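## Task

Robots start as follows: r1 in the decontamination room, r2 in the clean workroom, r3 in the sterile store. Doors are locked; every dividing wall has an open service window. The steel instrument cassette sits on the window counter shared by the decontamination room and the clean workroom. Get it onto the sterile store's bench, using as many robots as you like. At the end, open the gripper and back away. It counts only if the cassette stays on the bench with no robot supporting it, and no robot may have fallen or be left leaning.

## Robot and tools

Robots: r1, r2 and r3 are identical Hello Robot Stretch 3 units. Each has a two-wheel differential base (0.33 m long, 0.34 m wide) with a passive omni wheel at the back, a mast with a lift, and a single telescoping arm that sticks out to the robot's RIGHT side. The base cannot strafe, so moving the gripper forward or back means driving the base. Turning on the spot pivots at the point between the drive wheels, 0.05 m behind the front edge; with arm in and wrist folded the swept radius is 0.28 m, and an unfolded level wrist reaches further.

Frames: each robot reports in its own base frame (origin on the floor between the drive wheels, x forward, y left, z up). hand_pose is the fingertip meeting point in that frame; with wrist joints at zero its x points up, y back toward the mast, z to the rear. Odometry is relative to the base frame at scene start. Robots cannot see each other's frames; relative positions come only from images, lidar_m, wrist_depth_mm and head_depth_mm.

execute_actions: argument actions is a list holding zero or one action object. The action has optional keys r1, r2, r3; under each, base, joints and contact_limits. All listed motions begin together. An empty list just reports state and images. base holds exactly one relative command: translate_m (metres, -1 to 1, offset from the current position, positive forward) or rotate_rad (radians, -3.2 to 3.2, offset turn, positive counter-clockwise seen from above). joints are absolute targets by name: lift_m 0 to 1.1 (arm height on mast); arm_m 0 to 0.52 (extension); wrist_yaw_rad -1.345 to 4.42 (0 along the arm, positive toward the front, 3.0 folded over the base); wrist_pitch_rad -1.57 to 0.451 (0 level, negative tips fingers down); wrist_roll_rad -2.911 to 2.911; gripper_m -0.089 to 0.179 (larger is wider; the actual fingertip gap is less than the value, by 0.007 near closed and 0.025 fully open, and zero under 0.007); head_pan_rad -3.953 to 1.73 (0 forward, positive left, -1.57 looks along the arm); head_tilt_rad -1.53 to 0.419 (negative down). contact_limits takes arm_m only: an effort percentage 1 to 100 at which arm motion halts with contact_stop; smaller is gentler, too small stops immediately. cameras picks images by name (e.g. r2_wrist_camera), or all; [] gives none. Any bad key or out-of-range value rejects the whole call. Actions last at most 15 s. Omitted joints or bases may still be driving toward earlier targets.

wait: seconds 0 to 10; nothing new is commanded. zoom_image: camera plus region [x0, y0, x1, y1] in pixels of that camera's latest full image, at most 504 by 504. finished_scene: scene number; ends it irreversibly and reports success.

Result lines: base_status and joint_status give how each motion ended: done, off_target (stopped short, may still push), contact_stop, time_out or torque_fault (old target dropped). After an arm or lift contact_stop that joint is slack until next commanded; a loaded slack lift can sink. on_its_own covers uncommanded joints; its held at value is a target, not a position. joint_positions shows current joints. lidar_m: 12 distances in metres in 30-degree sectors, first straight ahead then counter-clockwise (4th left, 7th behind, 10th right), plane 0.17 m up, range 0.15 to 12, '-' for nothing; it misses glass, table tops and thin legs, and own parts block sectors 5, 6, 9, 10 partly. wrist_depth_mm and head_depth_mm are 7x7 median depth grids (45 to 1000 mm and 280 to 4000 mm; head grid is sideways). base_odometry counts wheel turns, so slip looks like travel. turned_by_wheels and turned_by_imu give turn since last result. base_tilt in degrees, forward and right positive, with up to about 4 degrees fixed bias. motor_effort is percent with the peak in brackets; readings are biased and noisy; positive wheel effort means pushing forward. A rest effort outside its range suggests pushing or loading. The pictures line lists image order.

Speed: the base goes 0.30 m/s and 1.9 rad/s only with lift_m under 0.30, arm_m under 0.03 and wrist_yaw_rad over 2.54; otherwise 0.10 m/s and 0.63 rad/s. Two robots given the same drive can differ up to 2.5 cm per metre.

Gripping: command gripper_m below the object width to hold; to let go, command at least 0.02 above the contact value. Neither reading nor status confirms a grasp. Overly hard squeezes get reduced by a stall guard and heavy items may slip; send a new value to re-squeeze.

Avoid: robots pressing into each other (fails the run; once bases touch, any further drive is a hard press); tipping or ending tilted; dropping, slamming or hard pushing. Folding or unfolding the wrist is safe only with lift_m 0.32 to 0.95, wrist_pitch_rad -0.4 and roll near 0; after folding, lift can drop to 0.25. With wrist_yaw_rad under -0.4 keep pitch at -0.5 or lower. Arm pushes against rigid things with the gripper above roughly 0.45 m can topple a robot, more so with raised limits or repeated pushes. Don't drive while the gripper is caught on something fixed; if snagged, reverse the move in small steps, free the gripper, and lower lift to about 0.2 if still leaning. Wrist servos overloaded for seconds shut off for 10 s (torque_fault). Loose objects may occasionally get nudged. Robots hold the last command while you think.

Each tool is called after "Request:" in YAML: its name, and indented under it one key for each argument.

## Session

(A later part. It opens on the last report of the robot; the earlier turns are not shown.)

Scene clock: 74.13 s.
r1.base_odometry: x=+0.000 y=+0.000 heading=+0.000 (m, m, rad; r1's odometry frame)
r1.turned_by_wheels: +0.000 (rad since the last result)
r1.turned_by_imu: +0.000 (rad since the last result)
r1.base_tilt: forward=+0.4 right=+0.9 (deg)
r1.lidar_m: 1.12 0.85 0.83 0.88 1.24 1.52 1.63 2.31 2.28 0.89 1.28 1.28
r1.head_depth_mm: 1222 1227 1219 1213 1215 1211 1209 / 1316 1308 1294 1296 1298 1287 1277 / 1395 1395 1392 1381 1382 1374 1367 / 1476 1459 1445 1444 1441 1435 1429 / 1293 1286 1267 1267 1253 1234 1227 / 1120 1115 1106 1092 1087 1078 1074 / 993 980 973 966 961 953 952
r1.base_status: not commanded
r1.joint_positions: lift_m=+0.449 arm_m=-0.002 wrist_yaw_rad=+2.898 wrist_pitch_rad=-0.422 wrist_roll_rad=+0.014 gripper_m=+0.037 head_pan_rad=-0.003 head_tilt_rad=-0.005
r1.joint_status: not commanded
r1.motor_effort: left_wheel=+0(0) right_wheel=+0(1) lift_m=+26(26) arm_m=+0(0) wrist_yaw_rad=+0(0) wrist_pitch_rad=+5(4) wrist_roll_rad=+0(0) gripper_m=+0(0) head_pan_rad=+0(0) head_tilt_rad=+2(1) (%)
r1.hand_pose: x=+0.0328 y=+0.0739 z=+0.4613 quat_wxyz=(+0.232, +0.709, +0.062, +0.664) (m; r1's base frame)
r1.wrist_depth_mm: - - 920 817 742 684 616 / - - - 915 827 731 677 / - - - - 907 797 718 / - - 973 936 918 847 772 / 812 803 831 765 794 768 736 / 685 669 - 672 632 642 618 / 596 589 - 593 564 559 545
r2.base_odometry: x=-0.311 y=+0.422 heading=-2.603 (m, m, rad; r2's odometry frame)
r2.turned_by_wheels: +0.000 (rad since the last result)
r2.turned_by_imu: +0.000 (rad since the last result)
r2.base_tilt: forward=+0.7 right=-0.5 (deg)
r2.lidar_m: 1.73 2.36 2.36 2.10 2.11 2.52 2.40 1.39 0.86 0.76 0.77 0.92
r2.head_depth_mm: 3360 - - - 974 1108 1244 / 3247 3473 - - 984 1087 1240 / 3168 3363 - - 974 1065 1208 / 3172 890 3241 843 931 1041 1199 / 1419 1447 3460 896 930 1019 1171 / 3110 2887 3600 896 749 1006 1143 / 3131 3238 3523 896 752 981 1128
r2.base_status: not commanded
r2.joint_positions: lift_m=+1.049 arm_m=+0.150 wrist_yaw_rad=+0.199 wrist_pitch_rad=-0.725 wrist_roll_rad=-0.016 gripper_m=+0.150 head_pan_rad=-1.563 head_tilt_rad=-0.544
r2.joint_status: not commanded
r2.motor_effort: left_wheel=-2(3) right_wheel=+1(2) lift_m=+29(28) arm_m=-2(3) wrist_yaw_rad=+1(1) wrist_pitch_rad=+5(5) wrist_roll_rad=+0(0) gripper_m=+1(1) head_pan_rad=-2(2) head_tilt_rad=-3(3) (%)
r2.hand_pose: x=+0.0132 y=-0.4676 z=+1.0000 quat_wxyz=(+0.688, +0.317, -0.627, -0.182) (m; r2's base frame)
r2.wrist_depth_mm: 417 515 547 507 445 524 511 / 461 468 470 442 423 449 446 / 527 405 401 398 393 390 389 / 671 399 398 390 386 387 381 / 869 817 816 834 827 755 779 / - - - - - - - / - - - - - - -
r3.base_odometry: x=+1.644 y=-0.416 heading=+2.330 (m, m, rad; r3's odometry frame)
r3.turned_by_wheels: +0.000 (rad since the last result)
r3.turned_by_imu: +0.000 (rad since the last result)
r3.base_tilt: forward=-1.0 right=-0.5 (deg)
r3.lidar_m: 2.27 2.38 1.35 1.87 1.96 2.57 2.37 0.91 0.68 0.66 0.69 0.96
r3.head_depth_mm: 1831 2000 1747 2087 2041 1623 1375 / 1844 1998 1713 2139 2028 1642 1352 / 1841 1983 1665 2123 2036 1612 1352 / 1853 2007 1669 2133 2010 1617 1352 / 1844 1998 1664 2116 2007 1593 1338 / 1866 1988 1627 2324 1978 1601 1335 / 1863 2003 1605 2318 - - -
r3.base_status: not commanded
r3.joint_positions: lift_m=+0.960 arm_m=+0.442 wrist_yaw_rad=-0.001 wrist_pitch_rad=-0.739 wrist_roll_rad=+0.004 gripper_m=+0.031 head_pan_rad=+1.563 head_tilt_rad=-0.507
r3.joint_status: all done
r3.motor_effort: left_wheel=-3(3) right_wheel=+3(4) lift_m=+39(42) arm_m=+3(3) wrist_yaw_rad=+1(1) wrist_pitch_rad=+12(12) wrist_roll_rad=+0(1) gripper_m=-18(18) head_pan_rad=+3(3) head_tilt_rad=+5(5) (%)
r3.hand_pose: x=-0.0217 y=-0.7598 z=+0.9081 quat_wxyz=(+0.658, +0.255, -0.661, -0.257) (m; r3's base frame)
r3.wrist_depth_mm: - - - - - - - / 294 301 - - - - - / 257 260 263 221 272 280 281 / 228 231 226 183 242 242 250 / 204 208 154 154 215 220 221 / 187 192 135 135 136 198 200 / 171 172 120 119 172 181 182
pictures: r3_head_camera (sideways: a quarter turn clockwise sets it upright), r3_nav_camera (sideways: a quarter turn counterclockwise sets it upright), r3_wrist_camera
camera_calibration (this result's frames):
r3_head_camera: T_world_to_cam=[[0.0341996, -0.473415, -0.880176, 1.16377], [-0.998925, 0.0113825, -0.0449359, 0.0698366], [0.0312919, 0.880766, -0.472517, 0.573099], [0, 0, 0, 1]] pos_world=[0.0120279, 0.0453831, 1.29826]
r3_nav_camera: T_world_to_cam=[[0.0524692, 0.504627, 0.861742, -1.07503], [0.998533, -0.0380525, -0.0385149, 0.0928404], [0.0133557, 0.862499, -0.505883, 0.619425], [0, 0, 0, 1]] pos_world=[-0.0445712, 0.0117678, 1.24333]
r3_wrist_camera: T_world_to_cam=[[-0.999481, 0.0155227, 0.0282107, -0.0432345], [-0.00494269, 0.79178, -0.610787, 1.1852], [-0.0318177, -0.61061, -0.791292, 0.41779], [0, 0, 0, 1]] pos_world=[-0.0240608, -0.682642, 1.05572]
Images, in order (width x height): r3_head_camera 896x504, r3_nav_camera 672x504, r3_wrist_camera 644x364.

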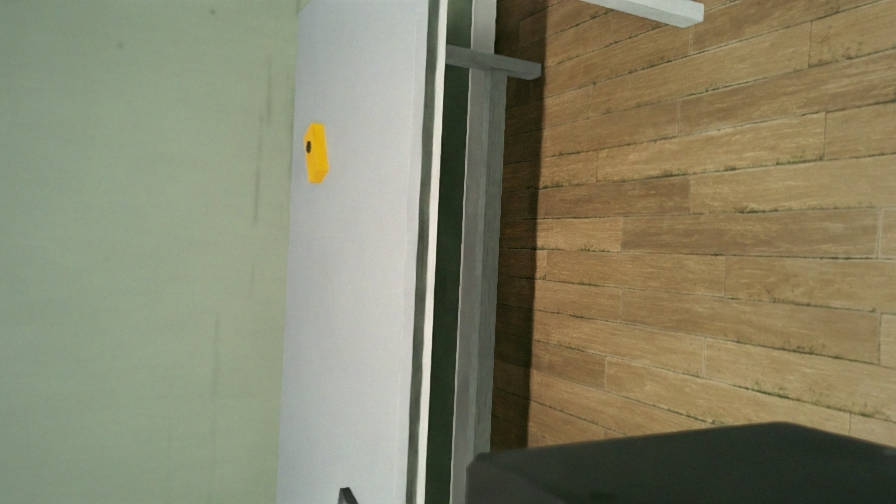

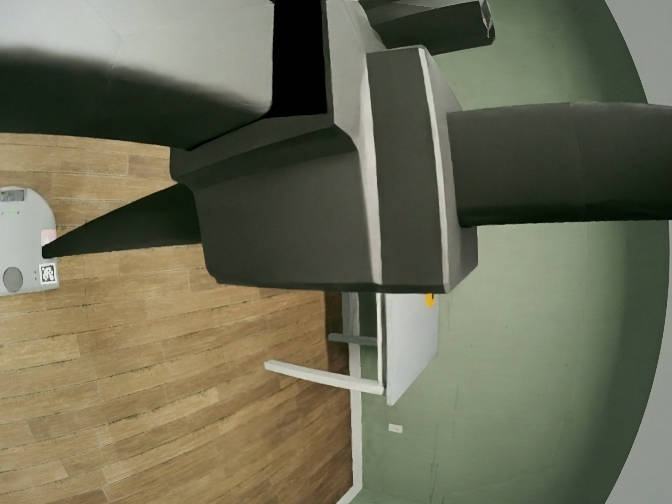

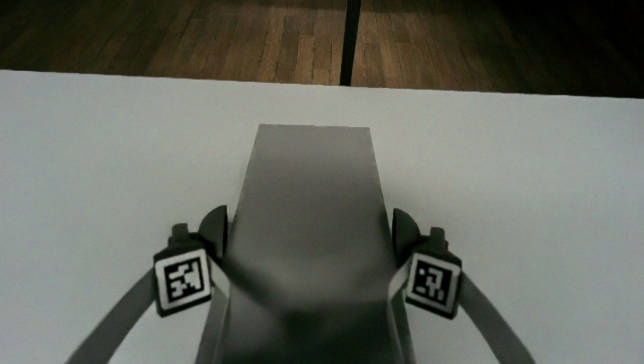

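Request:
execute_actions:
  actions:
    - {"r3":{"joints":{"lift_m":0.936,"head_pan_rad":-1.57,"head_tilt_rad":-0.6}}}
  cameras: []

Request:
execute_actions:
  actions:
    - {"r3":{"joints":{"gripper_m":0.105}}}
  cameras: []

Request:
execute_actions:
  actions:
    - {"r3":{"joints":{"arm_m":0.458}}}
  cameras: ["r3_wrist_camera","r3_head_camera","r2_wrist_camera"]

Scene clock: 76.47 s.
r1.base_odometry: x=+0.000 y=+0.000 heading=+0.000 (m, m, rad; r1's odometry frame)
r1.turned_by_wheels: +0.000 (rad since the last result)
r1.turned_by_imu: +0.000 (rad since the last result)
r1.base_tilt: forward=+0.4 right=+1.0 (deg)
r1.lidar_m: 1.11 0.85 0.83 0.87 1.24 1.52 1.62 2.30 2.28 0.89 1.28 1.28
r1.head_depth_mm: 1230 1233 1216 1219 1214 1212 1209 / 1312 1309 1304 1300 1291 1297 1287 / 1401 1402 1388 1382 1383 1383 1378 / 1485 1462 1444 1450 1440 1423 1427 / 1288 1285 1270 1260 1247 1240 1232 / 1124 1110 1111 1094 1087 1079 1074 / 985 983 976 969 963 959 951
r1.base_status: not commanded
r1.joint_positions: lift_m=+0.449 arm_m=-0.002 wrist_yaw_rad=+2.898 wrist_pitch_rad=-0.422 wrist_roll_rad=+0.014 gripper_m=+0.037 head_pan_rad=-0.003 head_tilt_rad=-0.005
r1.joint_status: not commanded
r1.motor_effort: left_wheel=+1(1) right_wheel=+0(0) lift_m=+26(26) arm_m=+0(1) wrist_yaw_rad=+0(0) wrist_pitch_rad=+5(5) wrist_roll_rad=+0(0) gripper_m=+0(0) head_pan_rad=+0(0) head_tilt_rad=+0(2) (%)
r1.hand_pose: x=+0.0328 y=+0.0739 z=+0.4613 quat_wxyz=(+0.232, +0.709, +0.062, +0.664) (m; r1's base frame)
r1.wrist_depth_mm: - - 927 825 768 682 618 / - - - 894 821 740 659 / - - - - 876 805 732 / - - 965 959 913 833 794 / 837 810 802 779 780 755 745 / 700 669 - 651 619 633 625 / 591 586 - 587 563 551 547
r2.base_odometry: x=-0.311 y=+0.422 heading=-2.603 (m, m, rad; r2's odometry frame)
r2.turned_by_wheels: +0.000 (rad since the last result)
r2.turned_by_imu: +0.001 (rad since the last result)
r2.base_tilt: forward=+0.7 right=-0.5 (deg)
r2.lidar_m: 1.73 2.36 2.35 2.10 2.11 2.52 2.40 1.39 0.86 0.76 0.77 0.92
r2.head_depth_mm: 3317 - - - 973 1110 1246 / 3239 3500 - - 977 1086 1236 / 3325 3462 - - 970 1070 1215 / 3126 3387 2094 851 931 1038 1195 / 1471 1458 3517 897 921 1024 1173 / 3171 2932 3606 889 751 1000 1148 / 3121 3219 3501 899 751 988 1118
r2.base_status: not commanded
r2.joint_positions: lift_m=+1.049 arm_m=+0.150 wrist_yaw_rad=+0.199 wrist_pitch_rad=-0.725 wrist_roll_rad=-0.016 gripper_m=+0.150 head_pan_rad=-1.563 head_tilt_rad=-0.544
r2.joint_status: not commanded
r2.motor_effort: left_wheel=-2(2) right_wheel=+2(2) lift_m=+28(29) arm_m=-2(2) wrist_yaw_rad=+1(1) wrist_pitch_rad=+5(5) wrist_roll_rad=+0(0) gripper_m=+1(1) head_pan_rad=-3(2) head_tilt_rad=-3(2) (%)
r2.hand_pose: x=+0.0132 y=-0.4676 z=+1.0000 quat_wxyz=(+0.688, +0.317, -0.627, -0.182) (m; r2's base frame)
r2.wrist_depth_mm: 412 526 548 523 517 526 521 / 466 470 454 445 426 447 443 / 532 409 399 403 393 389 386 / 657 397 398 389 389 382 379 / 860 812 830 833 823 781 777 / - - - - - - - / - - - - - - -
r3.base_odometry: x=+1.644 y=-0.416 heading=+2.330 (m, m, rad; r3's odometry frame)
r3.turned_by_wheels: +0.000 (rad since the last result)
r3.turned_by_imu: +0.001 (rad since the last result)
r3.base_tilt: forward=-1.2 right=-0.5 (deg)
r3.lidar_m: 2.27 2.38 1.35 1.87 1.95 2.58 2.36 0.91 0.68 0.66 0.69 0.96
r3.head_depth_mm: 3094 3469 3557 - 682 948 1118 / 3166 3337 2972 790 655 957 1134 / 1064 3294 - 752 653 961 1136 / 3294 3414 3157 738 651 968 1152 / 3194 3452 3185 771 666 978 1157 / 3157 3470 3133 765 664 988 1172 / 3245 3485 3116 760 656 993 1175
r3.base_status: not commanded
r3.joint_positions: lift_m=+0.936 arm_m=+0.442 wrist_yaw_rad=-0.001 wrist_pitch_rad=-0.738 wrist_roll_rad=+0.004 gripper_m=+0.031 head_pan_rad=-1.563 head_tilt_rad=-0.592
r3.joint_status: all done
r3.motor_effort: left_wheel=-3(3) right_wheel=+3(4) lift_m=+29(35) arm_m=+2(2) wrist_yaw_rad=+2(1) wrist_pitch_rad=+12(12) wrist_roll_rad=+1(1) gripper_m=-18(17) head_pan_rad=-2(34) head_tilt_rad=-6(22) (%)
r3.hand_pose: x=-0.0217 y=-0.7601 z=+0.8846 quat_wxyz=(+0.658, +0.254, -0.661, -0.256) (m; r3's base frame)
r3.wrist_depth_mm: - - - - - - - / 258 262 269 272 278 281 291 / 226 231 228 191 240 245 249 / 201 203 197 170 212 215 217 / 182 184 151 151 174 192 193 / 163 169 135 137 139 174 175 / 152 151 126 125 152 158 159
pictures: none
No camera images: the call's "cameras" was empty. Leave "cameras" out to get every camera's image.

Scene clock: 77.70 s.
r1.base_odometry: x=+0.000 y=+0.000 heading=+0.000 (m, m, rad; r1's odometry frame)
r1.turned_by_wheels: +0.000 (rad since the last result)
r1.turned_by_imu: +0.000 (rad since the last result)
r1.base_tilt: forward=+0.3 right=+1.0 (deg)
r1.lidar_m: 1.12 0.85 0.83 0.87 1.24 1.52 1.62 2.31 2.27 0.90 1.28 1.28
r1.head_depth_mm: 1235 1228 1226 1217 1213 1205 1208 / 1307 1306 1302 1291 1291 1290 1289 / 1400 1398 1394 1386 1391 1373 1372 / 1486 1453 1449 1447 1433 1433 1429 / 1303 1278 1274 1258 1254 1241 1231 / 1127 1111 1111 1091 1081 1079 1074 / 994 988 977 967 964 955 951
r1.base_status: not commanded
r1.joint_positions: lift_m=+0.449 arm_m=-0.002 wrist_yaw_rad=+2.898 wrist_pitch_rad=-0.422 wrist_roll_rad=+0.014 gripper_m=+0.037 head_pan_rad=-0.003 head_tilt_rad=-0.005
r1.joint_status: not commanded
r1.motor_effort: left_wheel=+1(1) right_wheel=+0(1) lift_m=+26(26) arm_m=+0(0) wrist_yaw_rad=+0(0) wrist_pitch_rad=+4(4) wrist_roll_rad=+0(0) gripper_m=+0(0) head_pan_rad=+0(0) head_tilt_rad=+2(1) (%)
r1.hand_pose: x=+0.0328 y=+0.0739 z=+0.4613 quat_wxyz=(+0.232, +0.709, +0.062, +0.664) (m; r1's base frame)
r1.wrist_depth_mm: - - 910 817 752 667 634 / - - - 922 800 736 681 / - - - - 899 808 735 / - - 971 953 881 855 785 / 818 818 832 776 778 733 732 / 690 676 - 650 626 643 639 / 594 590 - 585 571 556 552
r2.base_odometry: x=-0.311 y=+0.422 heading=-2.603 (m, m, rad; r2's odometry frame)
r2.turned_by_wheels: +0.000 (rad since the last result)
r2.turned_by_imu: +0.000 (rad since the last result)
r2.base_tilt: forward=+0.7 right=-0.4 (deg)
r2.lidar_m: 1.73 2.36 2.35 2.10 2.10 2.51 2.41 1.39 0.86 0.77 0.77 0.92
r2.head_depth_mm: 3313 - - - 977 1106 1239 / 3295 3504 - - 977 1080 1242 / 3257 3408 - - 969 1064 1214 / 3112 3325 901 866 929 1044 1193 / 1473 1457 3568 892 922 1015 1174 / 3123 2919 3589 894 752 1008 1142 / 3094 3265 3530 895 750 980 1119
r2.base_status: not commanded
r2.joint_positions: lift_m=+1.049 arm_m=+0.150 wrist_yaw_rad=+0.199 wrist_pitch_rad=-0.725 wrist_roll_rad=-0.016 gripper_m=+0.150 head_pan_rad=-1.563 head_tilt_rad=-0.544
r2.joint_status: not commanded
r2.motor_effort: left_wheel=-2(2) right_wheel=+2(2) lift_m=+29(29) arm_m=-3(2) wrist_yaw_rad=+1(1) wrist_pitch_rad=+5(5) wrist_roll_rad=+0(0) gripper_m=+1(1) head_pan_rad=-2(2) head_tilt_rad=-2(3) (%)
r2.hand_pose: x=+0.0132 y=-0.4676 z=+1.0000 quat_wxyz=(+0.688, +0.317, -0.627, -0.182) (m; r2's base frame)
r2.wrist_depth_mm: 415 523 554 520 514 521 513 / 466 465 465 446 426 450 440 / 530 407 402 400 395 391 388 / 677 396 394 389 390 384 378 / 860 799 832 828 827 774 791 / - - - - - - - / - - - - - - -
r3.base_odometry: x=+1.644 y=-0.416 heading=+2.330 (m, m, rad; r3's odometry frame)
r3.turned_by_wheels: +0.000 (rad since the last result)
r3.turned_by_imu: +0.000 (rad since the last result)
r3.base_tilt: forward=-1.1 right=-0.5 (deg)
r3.lidar_m: 2.28 2.38 1.35 1.87 1.95 2.58 2.37 0.91 0.68 0.66 0.69 0.96
r3.head_depth_mm: 3153 3362 3614 - 682 950 1123 / 3153 3325 2960 788 656 959 1135 / 1054 3364 - 753 655 961 1130 / 3241 3364 3191 734 650 971 1156 / 3180 3433 3190 774 668 972 1159 / 3187 3503 3168 766 664 977 1178 / 3211 3507 3098 761 658 988 1177
r3.base_status: not commanded
r3.joint_positions: lift_m=+0.936 arm_m=+0.442 wrist_yaw_rad=-0.001 wrist_pitch_rad=-0.727 wrist_roll_rad=+0.004 gripper_m=+0.105 head_pan_rad=-1.563 head_tilt_rad=-0.592
r3.joint_status: all done
r3.motor_effort: left_wheel=-3(3) right_wheel=+3(3) lift_m=+30(30) arm_m=+3(3) wrist_yaw_rad=+2(0) wrist_pitch_rad=+7(12) wrist_roll_rad=+1(0) gripper_m=+0(82) head_pan_rad=-2(2) head_tilt_rad=-6(5) (%)
r3.hand_pose: x=-0.0217 y=-0.7622 z=+0.8866 quat_wxyz=(+0.660, +0.251, -0.662, -0.252) (m; r3's base frame)
r3.wrist_depth_mm: - - - - - - - / 265 270 274 280 283 294 - / 232 235 232 196 246 249 253 / 204 207 201 172 214 218 224 / 184 189 155 154 161 194 197 / 166 - 138 139 145 179 177 / - 153 126 127 152 158 161
pictures: none
No camera images: the call's "cameras" was empty. Leave "cameras" out to get every camera's image.

Scene clock: 78.67 s.
r1.base_odometry: x=+0.000 y=+0.000 heading=+0.000 (m, m, rad; r1's odometry frame)
r1.turned_by_wheels: +0.000 (rad since the last result)
r1.turned_by_imu: +0.000 (rad since the last result)
r1.base_tilt: forward=+0.4 right=+0.9 (deg)
r1.lidar_m: 1.11 0.85 0.83 0.87 1.24 1.52 1.62 2.30 2.27 0.89 1.28 1.28
r1.head_depth_mm: 1229 1227 1219 1211 1216 1212 1205 / 1305 1305 1303 1297 1300 1290 1283 / 1403 1398 1395 1390 1390 1374 1367 / 1481 1463 1453 1440 1446 1440 1426 / 1292 1286 1271 1258 1245 1235 1233 / 1120 1111 1105 1093 1090 1080 1070 / 989 980 977 974 962 957 949
r1.base_status: not commanded
r1.joint_positions: lift_m=+0.449 arm_m=-0.002 wrist_yaw_rad=+2.898 wrist_pitch_rad=-0.422 wrist_roll_rad=+0.014 gripper_m=+0.037 head_pan_rad=-0.003 head_tilt_rad=-0.005
r1.joint_status: not commanded
r1.motor_effort: left_wheel=+0(1) right_wheel=+0(1) lift_m=+26(26) arm_m=+0(0) wrist_yaw_rad=+0(0) wrist_pitch_rad=+5(5) wrist_roll_rad=+0(0) gripper_m=+0(0) head_pan_rad=+0(0) head_tilt_rad=+1(1) (%)
r1.hand_pose: x=+0.0328 y=+0.0739 z=+0.4613 quat_wxyz=(+0.232, +0.709, +0.062, +0.664) (m; r1's base frame)
r1.wrist_depth_mm: - - 908 834 720 675 622 / - - - 913 803 732 676 / - - - - 875 810 740 / - - 969 934 922 847 777 / 811 820 804 774 783 762 741 / 695 691 - 664 629 636 622 / 594 590 - 582 575 555 546
r2.base_odometry: x=-0.311 y=+0.422 heading=-2.603 (m, m, rad; r2's odometry frame)
r2.turned_by_wheels: +0.000 (rad since the last result)
r2.turned_by_imu: +0.000 (rad since the last result)
r2.base_tilt: forward=+0.6 right=-0.5 (deg)
r2.lidar_m: 1.72 2.36 2.35 2.10 2.11 2.51 2.40 1.39 0.86 0.76 0.77 0.92
r2.head_depth_mm: 3327 - - - 973 1104 1252 / 3252 3486 - - 980 1089 1242 / 3253 3441 - - 971 1060 1216 / 3129 3338 2099 852 929 1048 1194 / 1458 1441 3532 895 925 1027 1170 / 3158 2955 3591 897 751 1002 1145 / 3122 3249 3554 893 752 990 1116
r2.base_status: not commanded
r2.joint_positions: lift_m=+1.049 arm_m=+0.150 wrist_yaw_rad=+0.199 wrist_pitch_rad=-0.725 wrist_roll_rad=-0.016 gripper_m=+0.150 head_pan_rad=-1.563 head_tilt_rad=-0.544
r2.joint_status: not commanded
r2.motor_effort: left_wheel=-2(2) right_wheel=+2(1) lift_m=+28(28) arm_m=-2(3) wrist_yaw_rad=+1(1) wrist_pitch_rad=+5(5) wrist_roll_rad=+0(0) gripper_m=+0(1) head_pan_rad=-2(2) head_tilt_rad=-3(3) (%)
r2.hand_pose: x=+0.0132 y=-0.4676 z=+1.0000 quat_wxyz=(+0.688, +0.317, -0.627, -0.182) (m; r2's base frame)
r2.wrist_depth_mm: 410 522 550 519 514 528 514 / 466 471 466 447 427 446 434 / 525 406 403 399 392 388 389 / 657 401 396 392 390 387 378 / 888 799 821 838 825 770 797 / - - - - - - - / - - - - - - -
r3.base_odometry: x=+1.644 y=-0.416 heading=+2.330 (m, m, rad; r3's odometry frame)
r3.turned_by_wheels: +0.000 (rad since the last result)
r3.turned_by_imu: +0.000 (rad since the last result)
r3.base_tilt: forward=-1.1 right=-0.5 (deg)
r3.lidar_m: 2.28 2.38 1.35 1.87 1.96 2.57 2.37 0.91 0.68 0.66 0.69 0.96
r3.head_depth_mm: 3109 3503 - - 682 949 1132 / 3146 3310 2967 786 656 958 1127 / 1054 3312 - 753 654 970 1147 / 3274 3394 3210 744 651 971 1152 / 3211 3464 3147 773 665 975 1166 / 3191 3492 3164 764 663 983 1160 / 3121 3472 3129 760 659 989 1178
r3.base_status: not commanded
r3.joint_positions: lift_m=+0.936 arm_m=+0.458 wrist_yaw_rad=-0.001 wrist_pitch_rad=-0.726 wrist_roll_rad=+0.004 gripper_m=+0.105 head_pan_rad=-1.563 head_tilt_rad=-0.592
r3.joint_status: all done
r3.motor_effort: left_wheel=-3(3) right_wheel=+3(3) lift_m=+29(30) arm_m=+3(4) wrist_yaw_rad=+2(0) wrist_pitch_rad=+7(7) wrist_roll_rad=+1(1) gripper_m=+0(0) head_pan_rad=-2(2) head_tilt_rad=-6(6) (%)
r3.hand_pose: x=-0.0217 y=-0.7782 z=+0.8867 quat_wxyz=(+0.660, +0.250, -0.662, -0.252) (m; r3's base frame)
r3.wrist_depth_mm: - - - - - - - / 266 269 278 - - - - / 230 234 232 195 245 252 253 / 204 207 199 171 214 218 222 / 184 189 156 154 161 196 196 / 166 - 139 139 145 177 178 / - 153 126 127 152 159 162
pictures: r2_wrist_camera, r3_head_camera (sideways: a quarter turn clockwise sets it upright), r3_wrist_camera
camera_calibration (this result's frames):
r2_wrist_camera: T_world_to_cam=[[-0.967109, -0.25403, -0.0129658, -0.0856354], [-0.195017, 0.773239, -0.603382, 0.995382], [0.163303, -0.581008, -0.797347, 0.693113], [0, 0, 0, 1]] pos_world=[-0.00188963, -0.388718, 1.15214]
r3_head_camera: T_world_to_cam=[[-0.0423373, 0.545931, -0.83676, 1.10762], [0.998949, 0.00840275, -0.0450613, 0.0578079], [-0.0175693, -0.837788, -0.545713, 0.668634], [0, 0, 0, 1]] pos_world=[0.000893752, -0.0449937, 1.2943]
r3_wrist_camera: T_world_to_cam=[[-0.999481, 0.0158901, 0.0280186, -0.0418908], [-0.00494813, 0.783784, -0.621014, 1.18954], [-0.0318284, -0.62083, -0.783298, 0.374558], [0, 0, 0, 1]] pos_world=[-0.0240615, -0.699138, 1.03328]
Images, in order (width x height): r2_wrist_camera 644x364, r3_head_camera 896x504, r3_wrist_camera 644x364.

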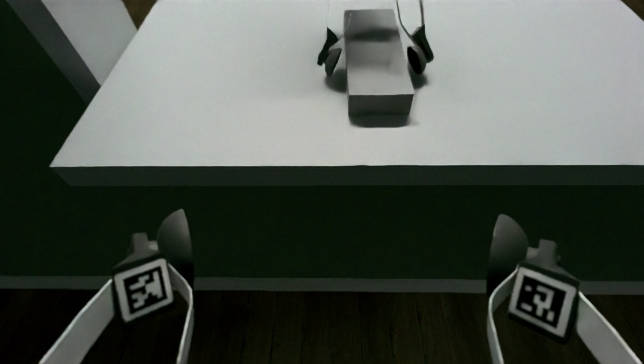

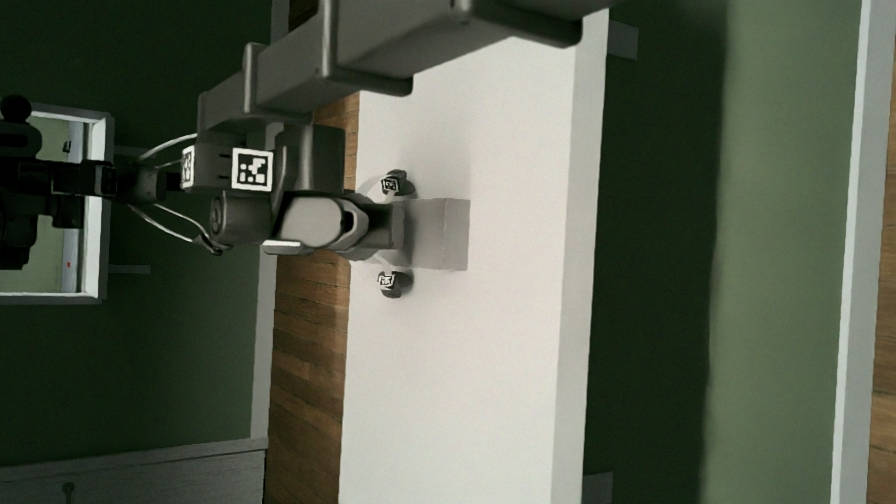

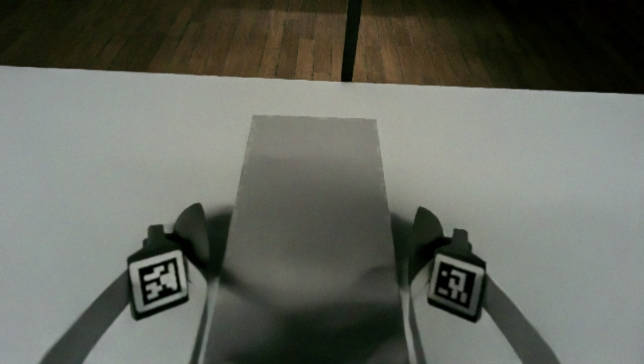

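Request:
execute_actions:
  actions:
    - {"r3":{"joints":{"gripper_m":0.02,"lift_m":0.934}}}
  cameras: []

Request:
execute_actions:
  actions:
    - {"r3":{"joints":{"lift_m":0.96}}}
  cameras: ["r3_wrist_camera"]

Scene clock: 81.40 s.
r1.base_odometry: x=+0.000 y=+0.000 heading=+0.000 (m, m, rad; r1's odometry frame)
r1.turned_by_wheels: +0.000 (rad since the last result)
r1.turned_by_imu: +0.000 (rad since the last result)
r1.base_tilt: forward=+0.4 right=+1.0 (deg)
r1.lidar_m: 1.12 0.85 0.83 0.87 1.24 1.52 1.62 2.31 2.27 0.89 1.28 1.28
r1.head_depth_mm: 1229 1229 1217 1213 1217 1209 1210 / 1313 1302 1296 1299 1288 1281 1289 / 1399 1393 1385 1385 1390 1376 1365 / 1474 1467 1453 1443 1445 1434 1426 / 1293 1280 1274 1259 1248 1241 1227 / 1118 1116 1104 1095 1093 1082 1069 / 990 983 975 968 964 960 948
r1.base_status: not commanded
r1.joint_positions: lift_m=+0.449 arm_m=-0.002 wrist_yaw_rad=+2.898 wrist_pitch_rad=-0.422 wrist_roll_rad=+0.014 gripper_m=+0.037 head_pan_rad=-0.003 head_tilt_rad=-0.005
r1.joint_status: not commanded
r1.motor_effort: left_wheel=+0(0) right_wheel=+0(1) lift_m=+26(26) arm_m=+0(0) wrist_yaw_rad=+0(0) wrist_pitch_rad=+4(4) wrist_roll_rad=+0(0) gripper_m=+0(0) head_pan_rad=+0(0) head_tilt_rad=+1(1) (%)
r1.hand_pose: x=+0.0328 y=+0.0739 z=+0.4613 quat_wxyz=(+0.232, +0.709, +0.062, +0.664) (m; r1's base frame)
r1.wrist_depth_mm: - - 933 831 739 683 631 / - - - 918 809 732 671 / - - - - 889 790 729 / - - 975 974 899 847 796 / 825 810 803 784 782 752 748 / 690 679 - 657 641 650 635 / 592 599 - 582 568 551 556
r2.base_odometry: x=-0.311 y=+0.422 heading=-2.603 (m, m, rad; r2's odometry frame)
r2.turned_by_wheels: +0.000 (rad since the last result)
r2.turned_by_imu: +0.001 (rad since the last result)
r2.base_tilt: forward=+0.6 right=-0.5 (deg)
r2.lidar_m: 1.73 2.36 2.35 2.10 2.11 2.51 2.41 1.39 0.86 0.77 0.77 0.92
r2.head_depth_mm: 3258 - - - 976 1101 1243 / 3258 3540 - - 973 1085 1238 / 3201 3460 - - 973 1063 1218 / 3149 3399 892 847 928 1046 1195 / 1494 1430 3546 897 927 1027 1171 / 3121 2639 3628 898 752 1006 1147 / 3115 3228 3569 895 750 992 1117
r2.base_status: not commanded
r2.joint_positions: lift_m=+1.049 arm_m=+0.150 wrist_yaw_rad=+0.199 wrist_pitch_rad=-0.725 wrist_roll_rad=-0.016 gripper_m=+0.150 head_pan_rad=-1.563 head_tilt_rad=-0.544
r2.joint_status: not commanded
r2.motor_effort: left_wheel=-2(2) right_wheel=+2(2) lift_m=+29(28) arm_m=-3(2) wrist_yaw_rad=+1(1) wrist_pitch_rad=+5(5) wrist_roll_rad=+0(0) gripper_m=+1(1) head_pan_rad=-3(2) head_tilt_rad=-3(2) (%)
r2.hand_pose: x=+0.0132 y=-0.4676 z=+1.0000 quat_wxyz=(+0.688, +0.317, -0.627, -0.182) (m; r2's base frame)
r2.wrist_depth_mm: 411 515 555 533 513 517 510 / 464 468 464 451 429 445 442 / 530 408 402 398 399 393 386 / 679 400 396 391 386 386 381 / 859 814 838 810 802 779 800 / - - - - - - - / - - - - - - -
r3.base_odometry: x=+1.644 y=-0.416 heading=+2.330 (m, m, rad; r3's odometry frame)
r3.turned_by_wheels: +0.000 (rad since the last result)
r3.turned_by_imu: +0.001 (rad since the last result)
r3.base_tilt: forward=-1.1 right=-0.4 (deg)
r3.lidar_m: 2.28 2.39 1.35 1.87 1.96 2.58 2.37 0.92 0.68 0.66 0.69 0.96
r3.head_depth_mm: 3095 3425 3637 - 681 951 1116 / 3120 3300 2933 783 657 959 1135 / 1056 3322 - 751 653 970 1142 / 3323 3428 3184 734 651 974 1147 / 3144 3414 3178 772 666 966 1158 / 3165 3454 3162 765 663 980 1161 / 3181 3462 3086 760 660 986 1178
r3.base_status: not commanded
r3.joint_positions: lift_m=+0.934 arm_m=+0.458 wrist_yaw_rad=-0.001 wrist_pitch_rad=-0.727 wrist_roll_rad=+0.004 gripper_m=+0.021 head_pan_rad=-1.563 head_tilt_rad=-0.592
r3.joint_status: all done
r3.motor_effort: left_wheel=-3(2) right_wheel=+3(3) lift_m=+30(26) arm_m=+3(4) wrist_yaw_rad=+1(0) wrist_pitch_rad=+7(7) wrist_roll_rad=+0(1) gripper_m=-21(99) head_pan_rad=-2(2) head_tilt_rad=-6(7) (%)
r3.hand_pose: x=-0.0217 y=-0.7781 z=+0.8845 quat_wxyz=(+0.660, +0.251, -0.662, -0.253) (m; r3's base frame)
r3.wrist_depth_mm: - - - - - - - / 261 267 270 - - - - / 228 230 228 189 240 245 250 / 202 203 198 166 212 215 220 / 180 184 148 149 171 192 195 / 164 168 134 135 136 173 175 / 150 151 124 123 151 158 159
pictures: none
No camera images: the call's "cameras" was empty. Leave "cameras" out to get every camera's image.

Scene clock: 82.40 s.
r1.base_odometry: x=+0.000 y=+0.000 heading=+0.000 (m, m, rad; r1's odometry frame)
r1.turned_by_wheels: +0.000 (rad since the last result)
r1.turned_by_imu: +0.000 (rad since the last result)
r1.base_tilt: forward=+0.4 right=+0.9 (deg)
r1.lidar_m: 1.12 0.85 0.83 0.87 1.24 1.52 1.62 2.31 2.28 0.89 1.28 1.28
r1.head_depth_mm: 1225 1221 1218 1213 1217 1209 1204 / 1309 1304 1303 1298 1295 1285 1280 / 1402 1392 1398 1388 1387 1376 1372 / 1474 1465 1459 1443 1446 1441 1429 / 1292 1281 1269 1258 1254 1242 1229 / 1117 1115 1103 1096 1091 1075 1070 / 993 982 978 971 960 955 950
r1.base_status: not commanded
r1.joint_positions: lift_m=+0.449 arm_m=-0.002 wrist_yaw_rad=+2.898 wrist_pitch_rad=-0.422 wrist_roll_rad=+0.014 gripper_m=+0.037 head_pan_rad=-0.003 head_tilt_rad=-0.005
r1.joint_status: not commanded
r1.motor_effort: left_wheel=+1(1) right_wheel=+0(1) lift_m=+26(26) arm_m=+0(0) wrist_yaw_rad=+0(0) wrist_pitch_rad=+5(5) wrist_roll_rad=+0(0) gripper_m=+0(0) head_pan_rad=+0(0) head_tilt_rad=+1(0) (%)
r1.hand_pose: x=+0.0328 y=+0.0739 z=+0.4613 quat_wxyz=(+0.232, +0.709, +0.062, +0.664) (m; r1's base frame)
r1.wrist_depth_mm: - - 931 828 751 693 625 / - - - 935 826 741 677 / - - - - 912 792 719 / - - 970 943 927 843 786 / 833 809 838 776 772 754 743 / 708 688 - 653 639 645 629 / 592 581 - 581 571 554 551
r2.base_odometry: x=-0.311 y=+0.422 heading=-2.603 (m, m, rad; r2's odometry frame)
r2.turned_by_wheels: +0.000 (rad since the last result)
r2.turned_by_imu: +0.000 (rad since the last result)
r2.base_tilt: forward=+0.6 right=-0.4 (deg)
r2.lidar_m: 1.73 2.36 2.35 2.10 2.11 2.51 2.40 1.39 0.86 0.76 0.77 0.92
r2.head_depth_mm: 3325 - - - 976 1109 1247 / 3358 3532 - - 981 1084 1235 / 3239 3456 - - 975 1063 1212 / 3116 872 3299 839 936 1044 1193 / 1411 1468 3532 892 922 1026 1168 / 3070 2946 3562 898 754 1006 1141 / 3102 3268 3528 899 751 987 1123
r2.base_status: not commanded
r2.joint_positions: lift_m=+1.049 arm_m=+0.150 wrist_yaw_rad=+0.199 wrist_pitch_rad=-0.725 wrist_roll_rad=-0.016 gripper_m=+0.150 head_pan_rad=-1.563 head_tilt_rad=-0.544
r2.joint_status: not commanded
r2.motor_effort: left_wheel=-2(2) right_wheel=+3(1) lift_m=+29(28) arm_m=-3(3) wrist_yaw_rad=+1(1) wrist_pitch_rad=+5(5) wrist_roll_rad=+0(0) gripper_m=+1(1) head_pan_rad=-1(2) head_tilt_rad=-2(3) (%)
r2.hand_pose: x=+0.0132 y=-0.4676 z=+1.0000 quat_wxyz=(+0.688, +0.317, -0.627, -0.182) (m; r2's base frame)
r2.wrist_depth_mm: 411 523 541 506 465 522 513 / 463 467 463 446 431 448 444 / 520 403 407 403 394 392 386 / 660 400 395 392 386 384 379 / 865 795 824 837 835 760 802 / - - - - - - - / - - - - - - -
r3.base_odometry: x=+1.644 y=-0.416 heading=+2.330 (m, m, rad; r3's odometry frame)
r3.turned_by_wheels: +0.000 (rad since the last result)
r3.turned_by_imu: +0.000 (rad since the last result)
r3.base_tilt: forward=-1.1 right=-0.4 (deg)
r3.lidar_m: 2.28 2.38 1.35 1.87 1.96 2.57 2.37 0.91 0.68 0.66 0.69 0.96
r3.head_depth_mm: 3116 3340 - 763 659 947 1123 / 3133 3325 3117 787 656 960 1133 / 1060 1080 3078 754 652 965 1135 / 3302 3393 3418 719 649 974 1142 / 3106 3400 3190 772 664 974 1164 / 3230 3421 3149 765 664 981 1169 / 3204 3399 3069 761 657 989 1181
r3.base_status: not commanded
r3.joint_positions: lift_m=+0.960 arm_m=+0.458 wrist_yaw_rad=-0.001 wrist_pitch_rad=-0.738 wrist_roll_rad=+0.004 gripper_m=+0.021 head_pan_rad=-1.563 head_tilt_rad=-0.592
r3.joint_status: all done
r3.motor_effort: left_wheel=-3(3) right_wheel=+3(3) lift_m=+39(38) arm_m=+3(3) wrist_yaw_rad=+0(1) wrist_pitch_rad=+12(12) wrist_roll_rad=+0(1) gripper_m=-21(21) head_pan_rad=-2(2) head_tilt_rad=-6(6) (%)
r3.hand_pose: x=-0.0217 y=-0.7760 z=+0.9083 quat_wxyz=(+0.658, +0.254, -0.661, -0.256) (m; r3's base frame)
r3.wrist_depth_mm: - - - - - - - / - - - - - - - / 259 260 260 186 272 280 283 / 228 231 226 165 241 245 246 / 207 207 148 149 184 218 221 / 188 191 134 135 136 198 199 / 172 172 124 124 173 182 182
pictures: r3_wrist_camera
camera_calibration (this result's frames):
r3_wrist_camera: T_world_to_cam=[[-0.999481, 0.0155533, 0.0281948, -0.0429507], [-0.00494326, 0.791117, -0.611644, 1.1984], [-0.0318185, -0.611467, -0.79063, 0.406794], [0, 0, 0, 1]] pos_world=[-0.0240609, -0.698667, 1.05583]
Images, in order (width x height): r3_wrist_camera 644x364.

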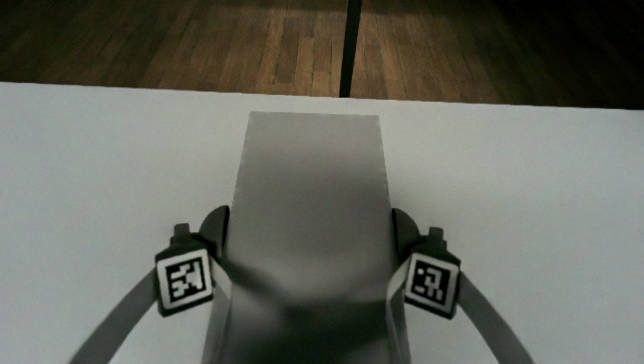

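Request:
execute_actions:
  actions:
    - {"r3":{"joints":{"lift_m":0.98,"arm_m":0.33}}}
  cameras: ["r3_wrist_camera"]

Request:
execute_actions:
  actions:
    - {"r3":{"base":{"rotate_rad":1.55},"joints":{"arm_m":0.2,"head_pan_rad":0}}}
  cameras: ["r3_wrist_camera"]

Request:
execute_actions:
  actions:
    - {"r3":{"base":{"translate_m":0.51},"joints":{"arm_m":0.5,"lift_m":0.91}}}
  cameras: ["r3_wrist_camera","r3_head_camera"]

Scene clock: 85.03 s.
r1.base_odometry: x=+0.000 y=+0.000 heading=+0.000 (m, m, rad; r1's odometry frame)
r1.turned_by_wheels: +0.000 (rad since the last result)
r1.turned_by_imu: +0.000 (rad since the last result)
r1.base_tilt: forward=+0.5 right=+0.9 (deg)
r1.lidar_m: 1.12 0.85 0.83 0.87 1.24 1.52 1.62 2.31 2.28 0.89 1.28 1.28
r1.head_depth_mm: 1231 1229 1223 1222 1205 1210 1204 / 1313 1311 1295 1292 1299 1283 1281 / 1398 1399 1398 1382 1380 1361 1373 / 1488 1466 1451 1446 1440 1427 1434 / 1292 1287 1278 1259 1245 1229 1222 / 1116 1110 1098 1098 1087 1080 1065 / 990 983 970 973 963 955 948
r1.base_status: not commanded
r1.joint_positions: lift_m=+0.449 arm_m=-0.002 wrist_yaw_rad=+2.898 wrist_pitch_rad=-0.422 wrist_roll_rad=+0.014 gripper_m=+0.037 head_pan_rad=-0.003 head_tilt_rad=-0.005
r1.joint_status: not commanded
r1.motor_effort: left_wheel=+1(0) right_wheel=+1(0) lift_m=+26(26) arm_m=+0(1) wrist_yaw_rad=+0(0) wrist_pitch_rad=+4(4) wrist_roll_rad=+0(0) gripper_m=+0(0) head_pan_rad=+0(0) head_tilt_rad=+1(1) (%)
r1.hand_pose: x=+0.0328 y=+0.0739 z=+0.4613 quat_wxyz=(+0.232, +0.709, +0.062, +0.664) (m; r1's base frame)
r1.wrist_depth_mm: - - 929 829 766 674 627 / - - - 874 804 742 673 / - - - - 902 803 722 / - - 968 956 929 857 774 / 818 812 839 780 792 754 727 / 704 686 - 658 621 639 626 / 590 592 - 584 569 556 549
r2.base_odometry: x=-0.311 y=+0.422 heading=-2.603 (m, m, rad; r2's odometry frame)
r2.turned_by_wheels: +0.000 (rad since the last result)
r2.turned_by_imu: +0.001 (rad since the last result)
r2.base_tilt: forward=+0.6 right=-0.4 (deg)
r2.lidar_m: 1.73 2.36 2.35 2.10 2.11 2.51 2.40 1.39 0.86 0.77 0.77 0.92
r2.head_depth_mm: 3297 - - - 974 1106 1242 / 3278 3558 - - 975 1088 1243 / 3193 3422 - - 972 1069 1219 / 3087 2634 970 892 929 1049 1196 / 1423 1562 3558 893 925 1025 1167 / 3086 2921 3598 898 748 1003 1146 / 3071 3223 3564 898 750 985 1127
r2.base_status: not commanded
r2.joint_positions: lift_m=+1.049 arm_m=+0.150 wrist_yaw_rad=+0.199 wrist_pitch_rad=-0.725 wrist_roll_rad=-0.016 gripper_m=+0.150 head_pan_rad=-1.563 head_tilt_rad=-0.544
r2.joint_status: not commanded
r2.motor_effort: left_wheel=-2(2) right_wheel=+1(2) lift_m=+29(29) arm_m=-2(2) wrist_yaw_rad=+1(1) wrist_pitch_rad=+5(5) wrist_roll_rad=+0(0) gripper_m=+1(0) head_pan_rad=-2(2) head_tilt_rad=-3(2) (%)
r2.hand_pose: x=+0.0132 y=-0.4676 z=+1.0000 quat_wxyz=(+0.688, +0.317, -0.627, -0.182) (m; r2's base frame)
r2.wrist_depth_mm: 412 516 547 526 517 527 516 / 463 471 464 460 453 448 445 / 530 409 403 394 396 388 383 / 663 393 392 393 390 389 381 / 856 807 825 816 811 761 826 / - - - - - - - / - - - - - - -
r3.base_odometry: x=+1.644 y=-0.416 heading=+2.330 (m, m, rad; r3's odometry frame)
r3.turned_by_wheels: +0.000 (rad since the last result)
r3.turned_by_imu: +0.001 (rad since the last result)
r3.base_tilt: forward=-1.1 right=-0.5 (deg)
r3.lidar_m: 2.28 2.38 1.36 1.87 1.95 2.58 2.37 0.91 0.68 0.66 0.69 0.96
r3.head_depth_mm: 3104 3390 - 764 660 948 1122 / 3143 3290 2963 787 656 957 1135 / 1054 1545 - 728 653 963 1144 / 3250 3398 3179 628 649 975 1154 / 3187 3430 3158 770 666 976 1160 / 3193 3471 3103 766 660 983 1166 / 3166 3462 3132 758 657 985 1177
r3.base_status: not commanded
r3.joint_positions: lift_m=+0.980 arm_m=+0.330 wrist_yaw_rad=-0.001 wrist_pitch_rad=-0.739 wrist_roll_rad=+0.004 gripper_m=+0.021 head_pan_rad=-1.563 head_tilt_rad=-0.592
r3.joint_status: all done
r3.motor_effort: left_wheel=-2(3) right_wheel=+3(3) lift_m=+38(36) arm_m=-4(3) wrist_yaw_rad=+1(1) wrist_pitch_rad=+12(12) wrist_roll_rad=+1(1) gripper_m=-21(21) head_pan_rad=-2(2) head_tilt_rad=-6(6) (%)
r3.hand_pose: x=-0.0217 y=-0.6485 z=+0.9281 quat_wxyz=(+0.658, +0.255, -0.661, -0.256) (m; r3's base frame)
r3.wrist_depth_mm: - - - - - - - / 328 332 338 343 352 359 366 / 284 290 288 184 303 309 313 / 256 258 248 166 263 270 275 / 228 228 148 149 196 241 243 / 208 212 134 135 136 219 220 / 189 191 124 124 191 199 201
pictures: r3_wrist_camera
camera_calibration (this result's frames):
r3_wrist_camera: T_world_to_cam=[[-0.999487, 0.0151969, 0.0282061, -0.0456779], [-0.00520834, 0.791579, -0.611044, 1.10942], [-0.0316133, -0.610877, -0.791094, 0.501294], [0, 0, 0, 1]] pos_world=[-0.0240287, -0.571269, 1.07576]
Images, in order (width x height): r3_wrist_camera 644x364.

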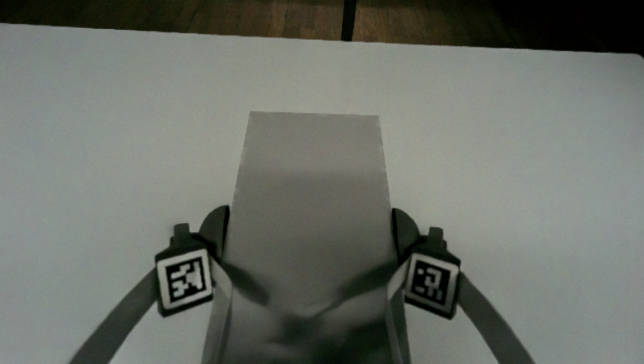

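Scene clock: 88.43 s.
r1.base_odometry: x=+0.000 y=+0.000 heading=+0.000 (m, m, rad; r1's odometry frame)
r1.turned_by_wheels: +0.000 (rad since the last result)
r1.turned_by_imu: +0.000 (rad since the last result)
r1.base_tilt: forward=+0.4 right=+1.0 (deg)
r1.lidar_m: 1.11 0.85 0.83 0.87 1.24 1.52 1.62 2.31 2.28 0.89 1.28 1.28
r1.head_depth_mm: 1237 1225 1219 1217 1213 1204 1206 / 1323 1305 1306 1299 1287 1288 1286 / 1395 1400 1399 1388 1378 1374 1368 / 1476 1468 1450 1436 1440 1433 1440 / 1295 1279 1272 1257 1247 1232 1224 / 1125 1115 1104 1096 1091 1080 1067 / 988 984 970 966 961 956 949
r1.base_status: not commanded
r1.joint_positions: lift_m=+0.449 arm_m=-0.002 wrist_yaw_rad=+2.898 wrist_pitch_rad=-0.422 wrist_roll_rad=+0.014 gripper_m=+0.037 head_pan_rad=-0.003 head_tilt_rad=-0.005
r1.joint_status: not commanded
r1.motor_effort: left_wheel=+1(1) right_wheel=+0(0) lift_m=+26(26) arm_m=+0(0) wrist_yaw_rad=+0(0) wrist_pitch_rad=+4(5) wrist_roll_rad=+0(0) gripper_m=+0(1) head_pan_rad=+0(0) head_tilt_rad=+2(1) (%)
r1.hand_pose: x=+0.0328 y=+0.0739 z=+0.4613 quat_wxyz=(+0.232, +0.709, +0.062, +0.664) (m; r1's base frame)
r1.wrist_depth_mm: - - 911 827 752 682 632 / - - - 913 811 725 669 / - - - - 906 790 718 / - - 988 940 926 856 795 / 808 809 822 780 793 735 750 / 679 700 - 646 631 646 627 / 596 594 - 587 575 556 553
r2.base_odometry: x=-0.311 y=+0.422 heading=-2.603 (m, m, rad; r2's odometry frame)
r2.turned_by_wheels: +0.000 (rad since the last result)
r2.turned_by_imu: +0.001 (rad since the last result)
r2.base_tilt: forward=+0.7 right=-0.5 (deg)
r2.lidar_m: 1.73 2.36 2.35 2.10 2.11 2.51 2.41 1.39 0.86 0.77 0.77 0.92
r2.head_depth_mm: 3307 - - - 975 1101 1250 / 3237 1433 - - 973 1088 1236 / 3291 3465 - - 977 1063 1212 / 3136 2914 3643 893 938 1042 1187 / 1257 1391 3511 895 923 1022 1162 / 3145 3284 3654 895 748 1007 1144 / 3049 3200 3495 892 751 985 1123
r2.base_status: not commanded
r2.joint_positions: lift_m=+1.049 arm_m=+0.150 wrist_yaw_rad=+0.199 wrist_pitch_rad=-0.725 wrist_roll_rad=-0.016 gripper_m=+0.150 head_pan_rad=-1.563 head_tilt_rad=-0.544
r2.joint_status: not commanded
r2.motor_effort: left_wheel=-2(2) right_wheel=+2(2) lift_m=+28(28) arm_m=-2(2) wrist_yaw_rad=+1(1) wrist_pitch_rad=+5(5) wrist_roll_rad=+0(0) gripper_m=+1(1) head_pan_rad=-2(2) head_tilt_rad=-2(3) (%)
r2.hand_pose: x=+0.0132 y=-0.4676 z=+1.0000 quat_wxyz=(+0.688, +0.317, -0.627, -0.182) (m; r2's base frame)
r2.wrist_depth_mm: 413 518 553 546 535 526 524 / 468 471 461 457 451 445 450 / 526 412 406 402 399 389 389 / 662 396 392 391 390 383 380 / 841 806 831 821 796 773 813 / - - - - - - - / - - - - - - -
r3.base_odometry: x=+1.644 y=-0.416 heading=-2.404 (m, m, rad; r3's odometry frame)
r3.turned_by_wheels: +1.550 (rad since the last result)
r3.turned_by_imu: +1.568 (rad since the last result)
r3.base_tilt: forward=-1.1 right=-0.4 (deg)
r3.lidar_m: 1.87 1.47 2.59 2.42 0.92 0.68 0.66 0.69 0.95 2.27 2.37 1.35
r3.head_depth_mm: 1857 1986 1374 2289 1802 1517 1296 / 1841 1983 1357 2258 1859 1522 1294 / 1835 1957 1343 2243 1830 1514 1282 / 1847 1968 1324 2224 1825 1503 1287 / 1851 1980 1396 2239 1813 1498 1273 / 1861 1997 1368 2158 1812 1487 1263 / 1869 1969 1361 2138 1784 1476 1269
r3.base_status: done
r3.joint_positions: lift_m=+0.980 arm_m=+0.200 wrist_yaw_rad=+0.000 wrist_pitch_rad=-0.739 wrist_roll_rad=+0.004 gripper_m=+0.021 head_pan_rad=-0.007 head_tilt_rad=-0.593
r3.joint_status: all done
r3.motor_effort: left_wheel=-2(7) right_wheel=+2(9) lift_m=+38(38) arm_m=-4(4) wrist_yaw_rad=+2(1) wrist_pitch_rad=+12(12) wrist_roll_rad=+1(0) gripper_m=-21(21) head_pan_rad=+3(35) head_tilt_rad=-6(5) (%)
r3.hand_pose: x=-0.0216 y=-0.5185 z=+0.9281 quat_wxyz=(+0.658, +0.255, -0.661, -0.256) (m; r3's base frame)
r3.wrist_depth_mm: - - - - - - 721 / - - - - - - 739 / - - - 187 - - 774 / - - - 166 - - 759 / - - 148 149 - - 765 / - - 135 135 136 - 753 / 965 976 124 125 978 978 745
pictures: r3_wrist_camera
camera_calibration (this result's frames):
r3_wrist_camera: T_world_to_cam=[[-0.999492, 0.0148179, 0.0282132, -0.0477922], [-0.00551282, 0.791578, -0.611044, 1.00651], [-0.0313873, -0.610889, -0.791094, 0.580708], [0, 0, 0, 1]] pos_world=[-0.0239923, -0.441272, 1.07576]
Images, in order (width x height): r3_wrist_camera 644x364.

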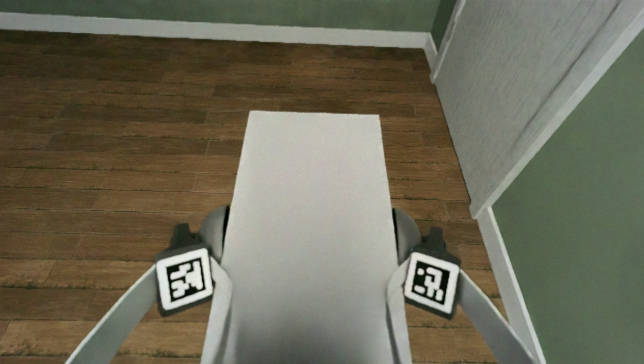

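Scene clock: 94.60 s.
r1.base_odometry: x=+0.000 y=+0.000 heading=+0.000 (m, m, rad; r1's odometry frame)
r1.turned_by_wheels: +0.000 (rad since the last result)
r1.turned_by_imu: +0.000 (rad since the last result)
r1.base_tilt: forward=+0.5 right=+0.9 (deg)
r1.lidar_m: 1.11 0.84 0.83 0.87 1.24 1.52 1.62 2.30 2.27 0.89 1.29 1.28
r1.head_depth_mm: 1235 1227 1221 1216 1213 1209 1207 / 1313 1305 1306 1295 1290 1287 1283 / 1408 1399 1390 1384 1386 1378 1368 / 1477 1467 1454 1455 1440 1420 1437 / 1290 1287 1273 1257 1250 1241 1224 / 1121 1117 1104 1094 1082 1081 1075 / 996 980 976 968 964 955 948
r1.base_status: not commanded
r1.joint_positions: lift_m=+0.449 arm_m=-0.002 wrist_yaw_rad=+2.898 wrist_pitch_rad=-0.422 wrist_roll_rad=+0.014 gripper_m=+0.037 head_pan_rad=-0.003 head_tilt_rad=-0.005
r1.joint_status: not commanded
r1.motor_effort: left_wheel=+0(1) right_wheel=+0(1) lift_m=+26(26) arm_m=+0(0) wrist_yaw_rad=+0(0) wrist_pitch_rad=+4(5) wrist_roll_rad=+0(0) gripper_m=+0(0) head_pan_rad=+0(0) head_tilt_rad=+3(1) (%)
r1.hand_pose: x=+0.0328 y=+0.0739 z=+0.4613 quat_wxyz=(+0.232, +0.709, +0.062, +0.664) (m; r1's base frame)
r1.wrist_depth_mm: - - 928 817 734 680 635 / - - - 925 800 748 673 / - - - - 884 800 717 / - - 967 951 932 854 786 / 817 811 816 786 786 772 737 / 698 682 - 659 622 646 632 / 592 588 - 578 566 556 550
r2.base_odometry: x=-0.311 y=+0.422 heading=-2.603 (m, m, rad; r2's odometry frame)
r2.turned_by_wheels: +0.000 (rad since the last result)
r2.turned_by_imu: +0.001 (rad since the last result)
r2.base_tilt: forward=+0.6 right=-0.5 (deg)
r2.lidar_m: 1.73 2.36 2.35 2.10 2.11 2.51 2.40 1.39 0.86 0.76 0.77 0.92
r2.head_depth_mm: 3306 - - - 974 1114 1258 / 3271 3422 - - 980 1090 1230 / 3252 3345 - - 974 1064 1212 / 3158 2968 3677 895 930 1043 1198 / 3096 2664 3553 895 925 1024 1171 / 3160 3295 3516 896 750 1005 1144 / 3054 3286 3506 898 753 981 1125
r2.base_status: not commanded
r2.joint_positions: lift_m=+1.049 arm_m=+0.150 wrist_yaw_rad=+0.199 wrist_pitch_rad=-0.725 wrist_roll_rad=-0.016 gripper_m=+0.150 head_pan_rad=-1.563 head_tilt_rad=-0.544
r2.joint_status: not commanded
r2.motor_effort: left_wheel=-2(2) right_wheel=+2(1) lift_m=+29(29) arm_m=-3(2) wrist_yaw_rad=+1(1) wrist_pitch_rad=+5(5) wrist_roll_rad=+0(0) gripper_m=+0(1) head_pan_rad=-2(2) head_tilt_rad=-3(3) (%)
r2.hand_pose: x=+0.0132 y=-0.4676 z=+1.0000 quat_wxyz=(+0.688, +0.317, -0.627, -0.182) (m; r2's base frame)
r2.wrist_depth_mm: 413 519 553 543 534 525 513 / 463 467 466 459 457 450 441 / 521 408 400 398 393 391 385 / 666 399 389 392 388 384 381 / 850 810 837 833 819 763 810 / - - - - - - - / - - - - - - -
r3.base_odometry: x=+1.267 y=-0.760 heading=-2.404 (m, m, rad; r3's odometry frame)
r3.turned_by_wheels: +0.000 (rad since the last result)
r3.turned_by_imu: +0.002 (rad since the last result)
r3.base_tilt: forward=-1.1 right=-0.3 (deg)
r3.lidar_m: 1.36 1.42 1.07 2.49 1.64 1.21 1.17 1.22 1.66 2.28 2.31 0.92
r3.head_depth_mm: 1392 1518 1372 984 1714 1518 1297 / 1404 1529 1358 974 1687 1511 1287 / 1403 1532 1343 969 1680 1513 1281 / 1400 1528 1325 959 1675 1496 1286 / 1412 1542 1318 954 1660 1500 1276 / 1403 1540 1302 949 1686 1488 1267 / 1416 1549 1294 940 1697 1484 1262
r3.base_status: done
r3.joint_positions: lift_m=+0.910 arm_m=+0.500 wrist_yaw_rad=+0.000 wrist_pitch_rad=-0.739 wrist_roll_rad=+0.004 gripper_m=+0.021 head_pan_rad=-0.007 head_tilt_rad=-0.593
r3.joint_status: all done
r3.motor_effort: left_wheel=-3(3) right_wheel=+2(7) lift_m=+31(35) arm_m=+3(3) wrist_yaw_rad=+1(0) wrist_pitch_rad=+12(12) wrist_roll_rad=+0(1) gripper_m=-21(21) head_pan_rad=+3(2) head_tilt_rad=-6(5) (%)
r3.hand_pose: x=-0.0216 y=-0.8177 z=+0.8583 quat_wxyz=(+0.658, +0.255, -0.660, -0.256) (m; r3's base frame)
r3.wrist_depth_mm: - - - - - - - / - - - - - - - / - - - 186 - - - / - - - 164 - - - / - - 147 149 - - - / 985 - 135 136 136 - - / 916 909 124 123 911 974 977
pictures: r3_head_camera (sideways: a quarter turn clockwise sets it upright), r3_wrist_camera
camera_calibration (this result's frames):
r3_head_camera: T_world_to_cam=[[-0.546665, -0.034113, -0.836656, 1.11056], [0.00662777, 0.998962, -0.0450613, 0.063861], [0.837325, -0.0301786, -0.545872, 0.663626], [0, 0, 0, 1]] pos_world=[0.0510088, -0.005883, 1.29429]
r3_wrist_camera: T_world_to_cam=[[-0.999492, 0.0147949, 0.0282231, -0.0414134], [-0.00551584, 0.791991, -0.610508, 1.20053], [-0.0313848, -0.610354, -0.791507, 0.34343], [0, 0, 0, 1]] pos_world=[-0.0239919, -0.740578, 1.00593]
Images, in order (width x height): r3_head_camera 896x504, r3_wrist_camera 644x364.

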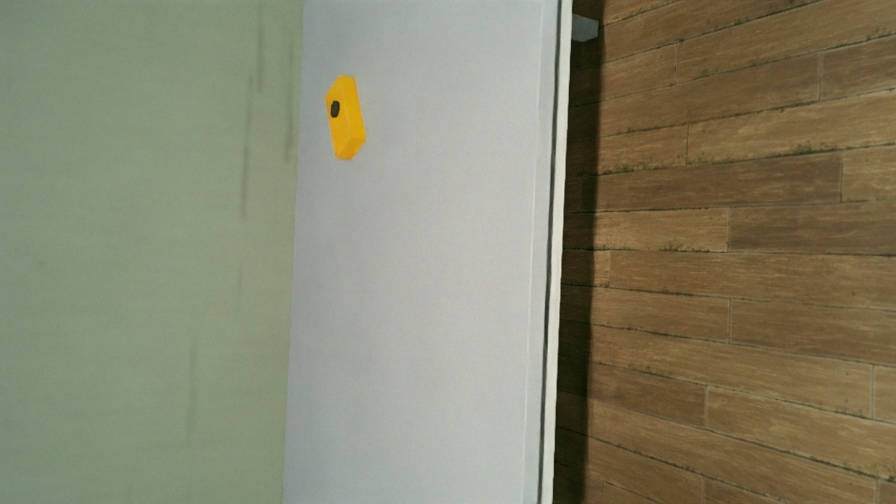

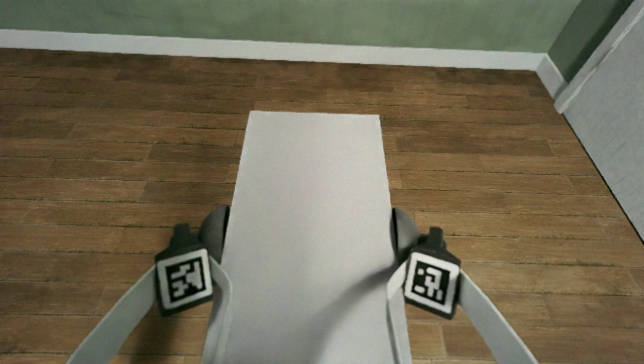

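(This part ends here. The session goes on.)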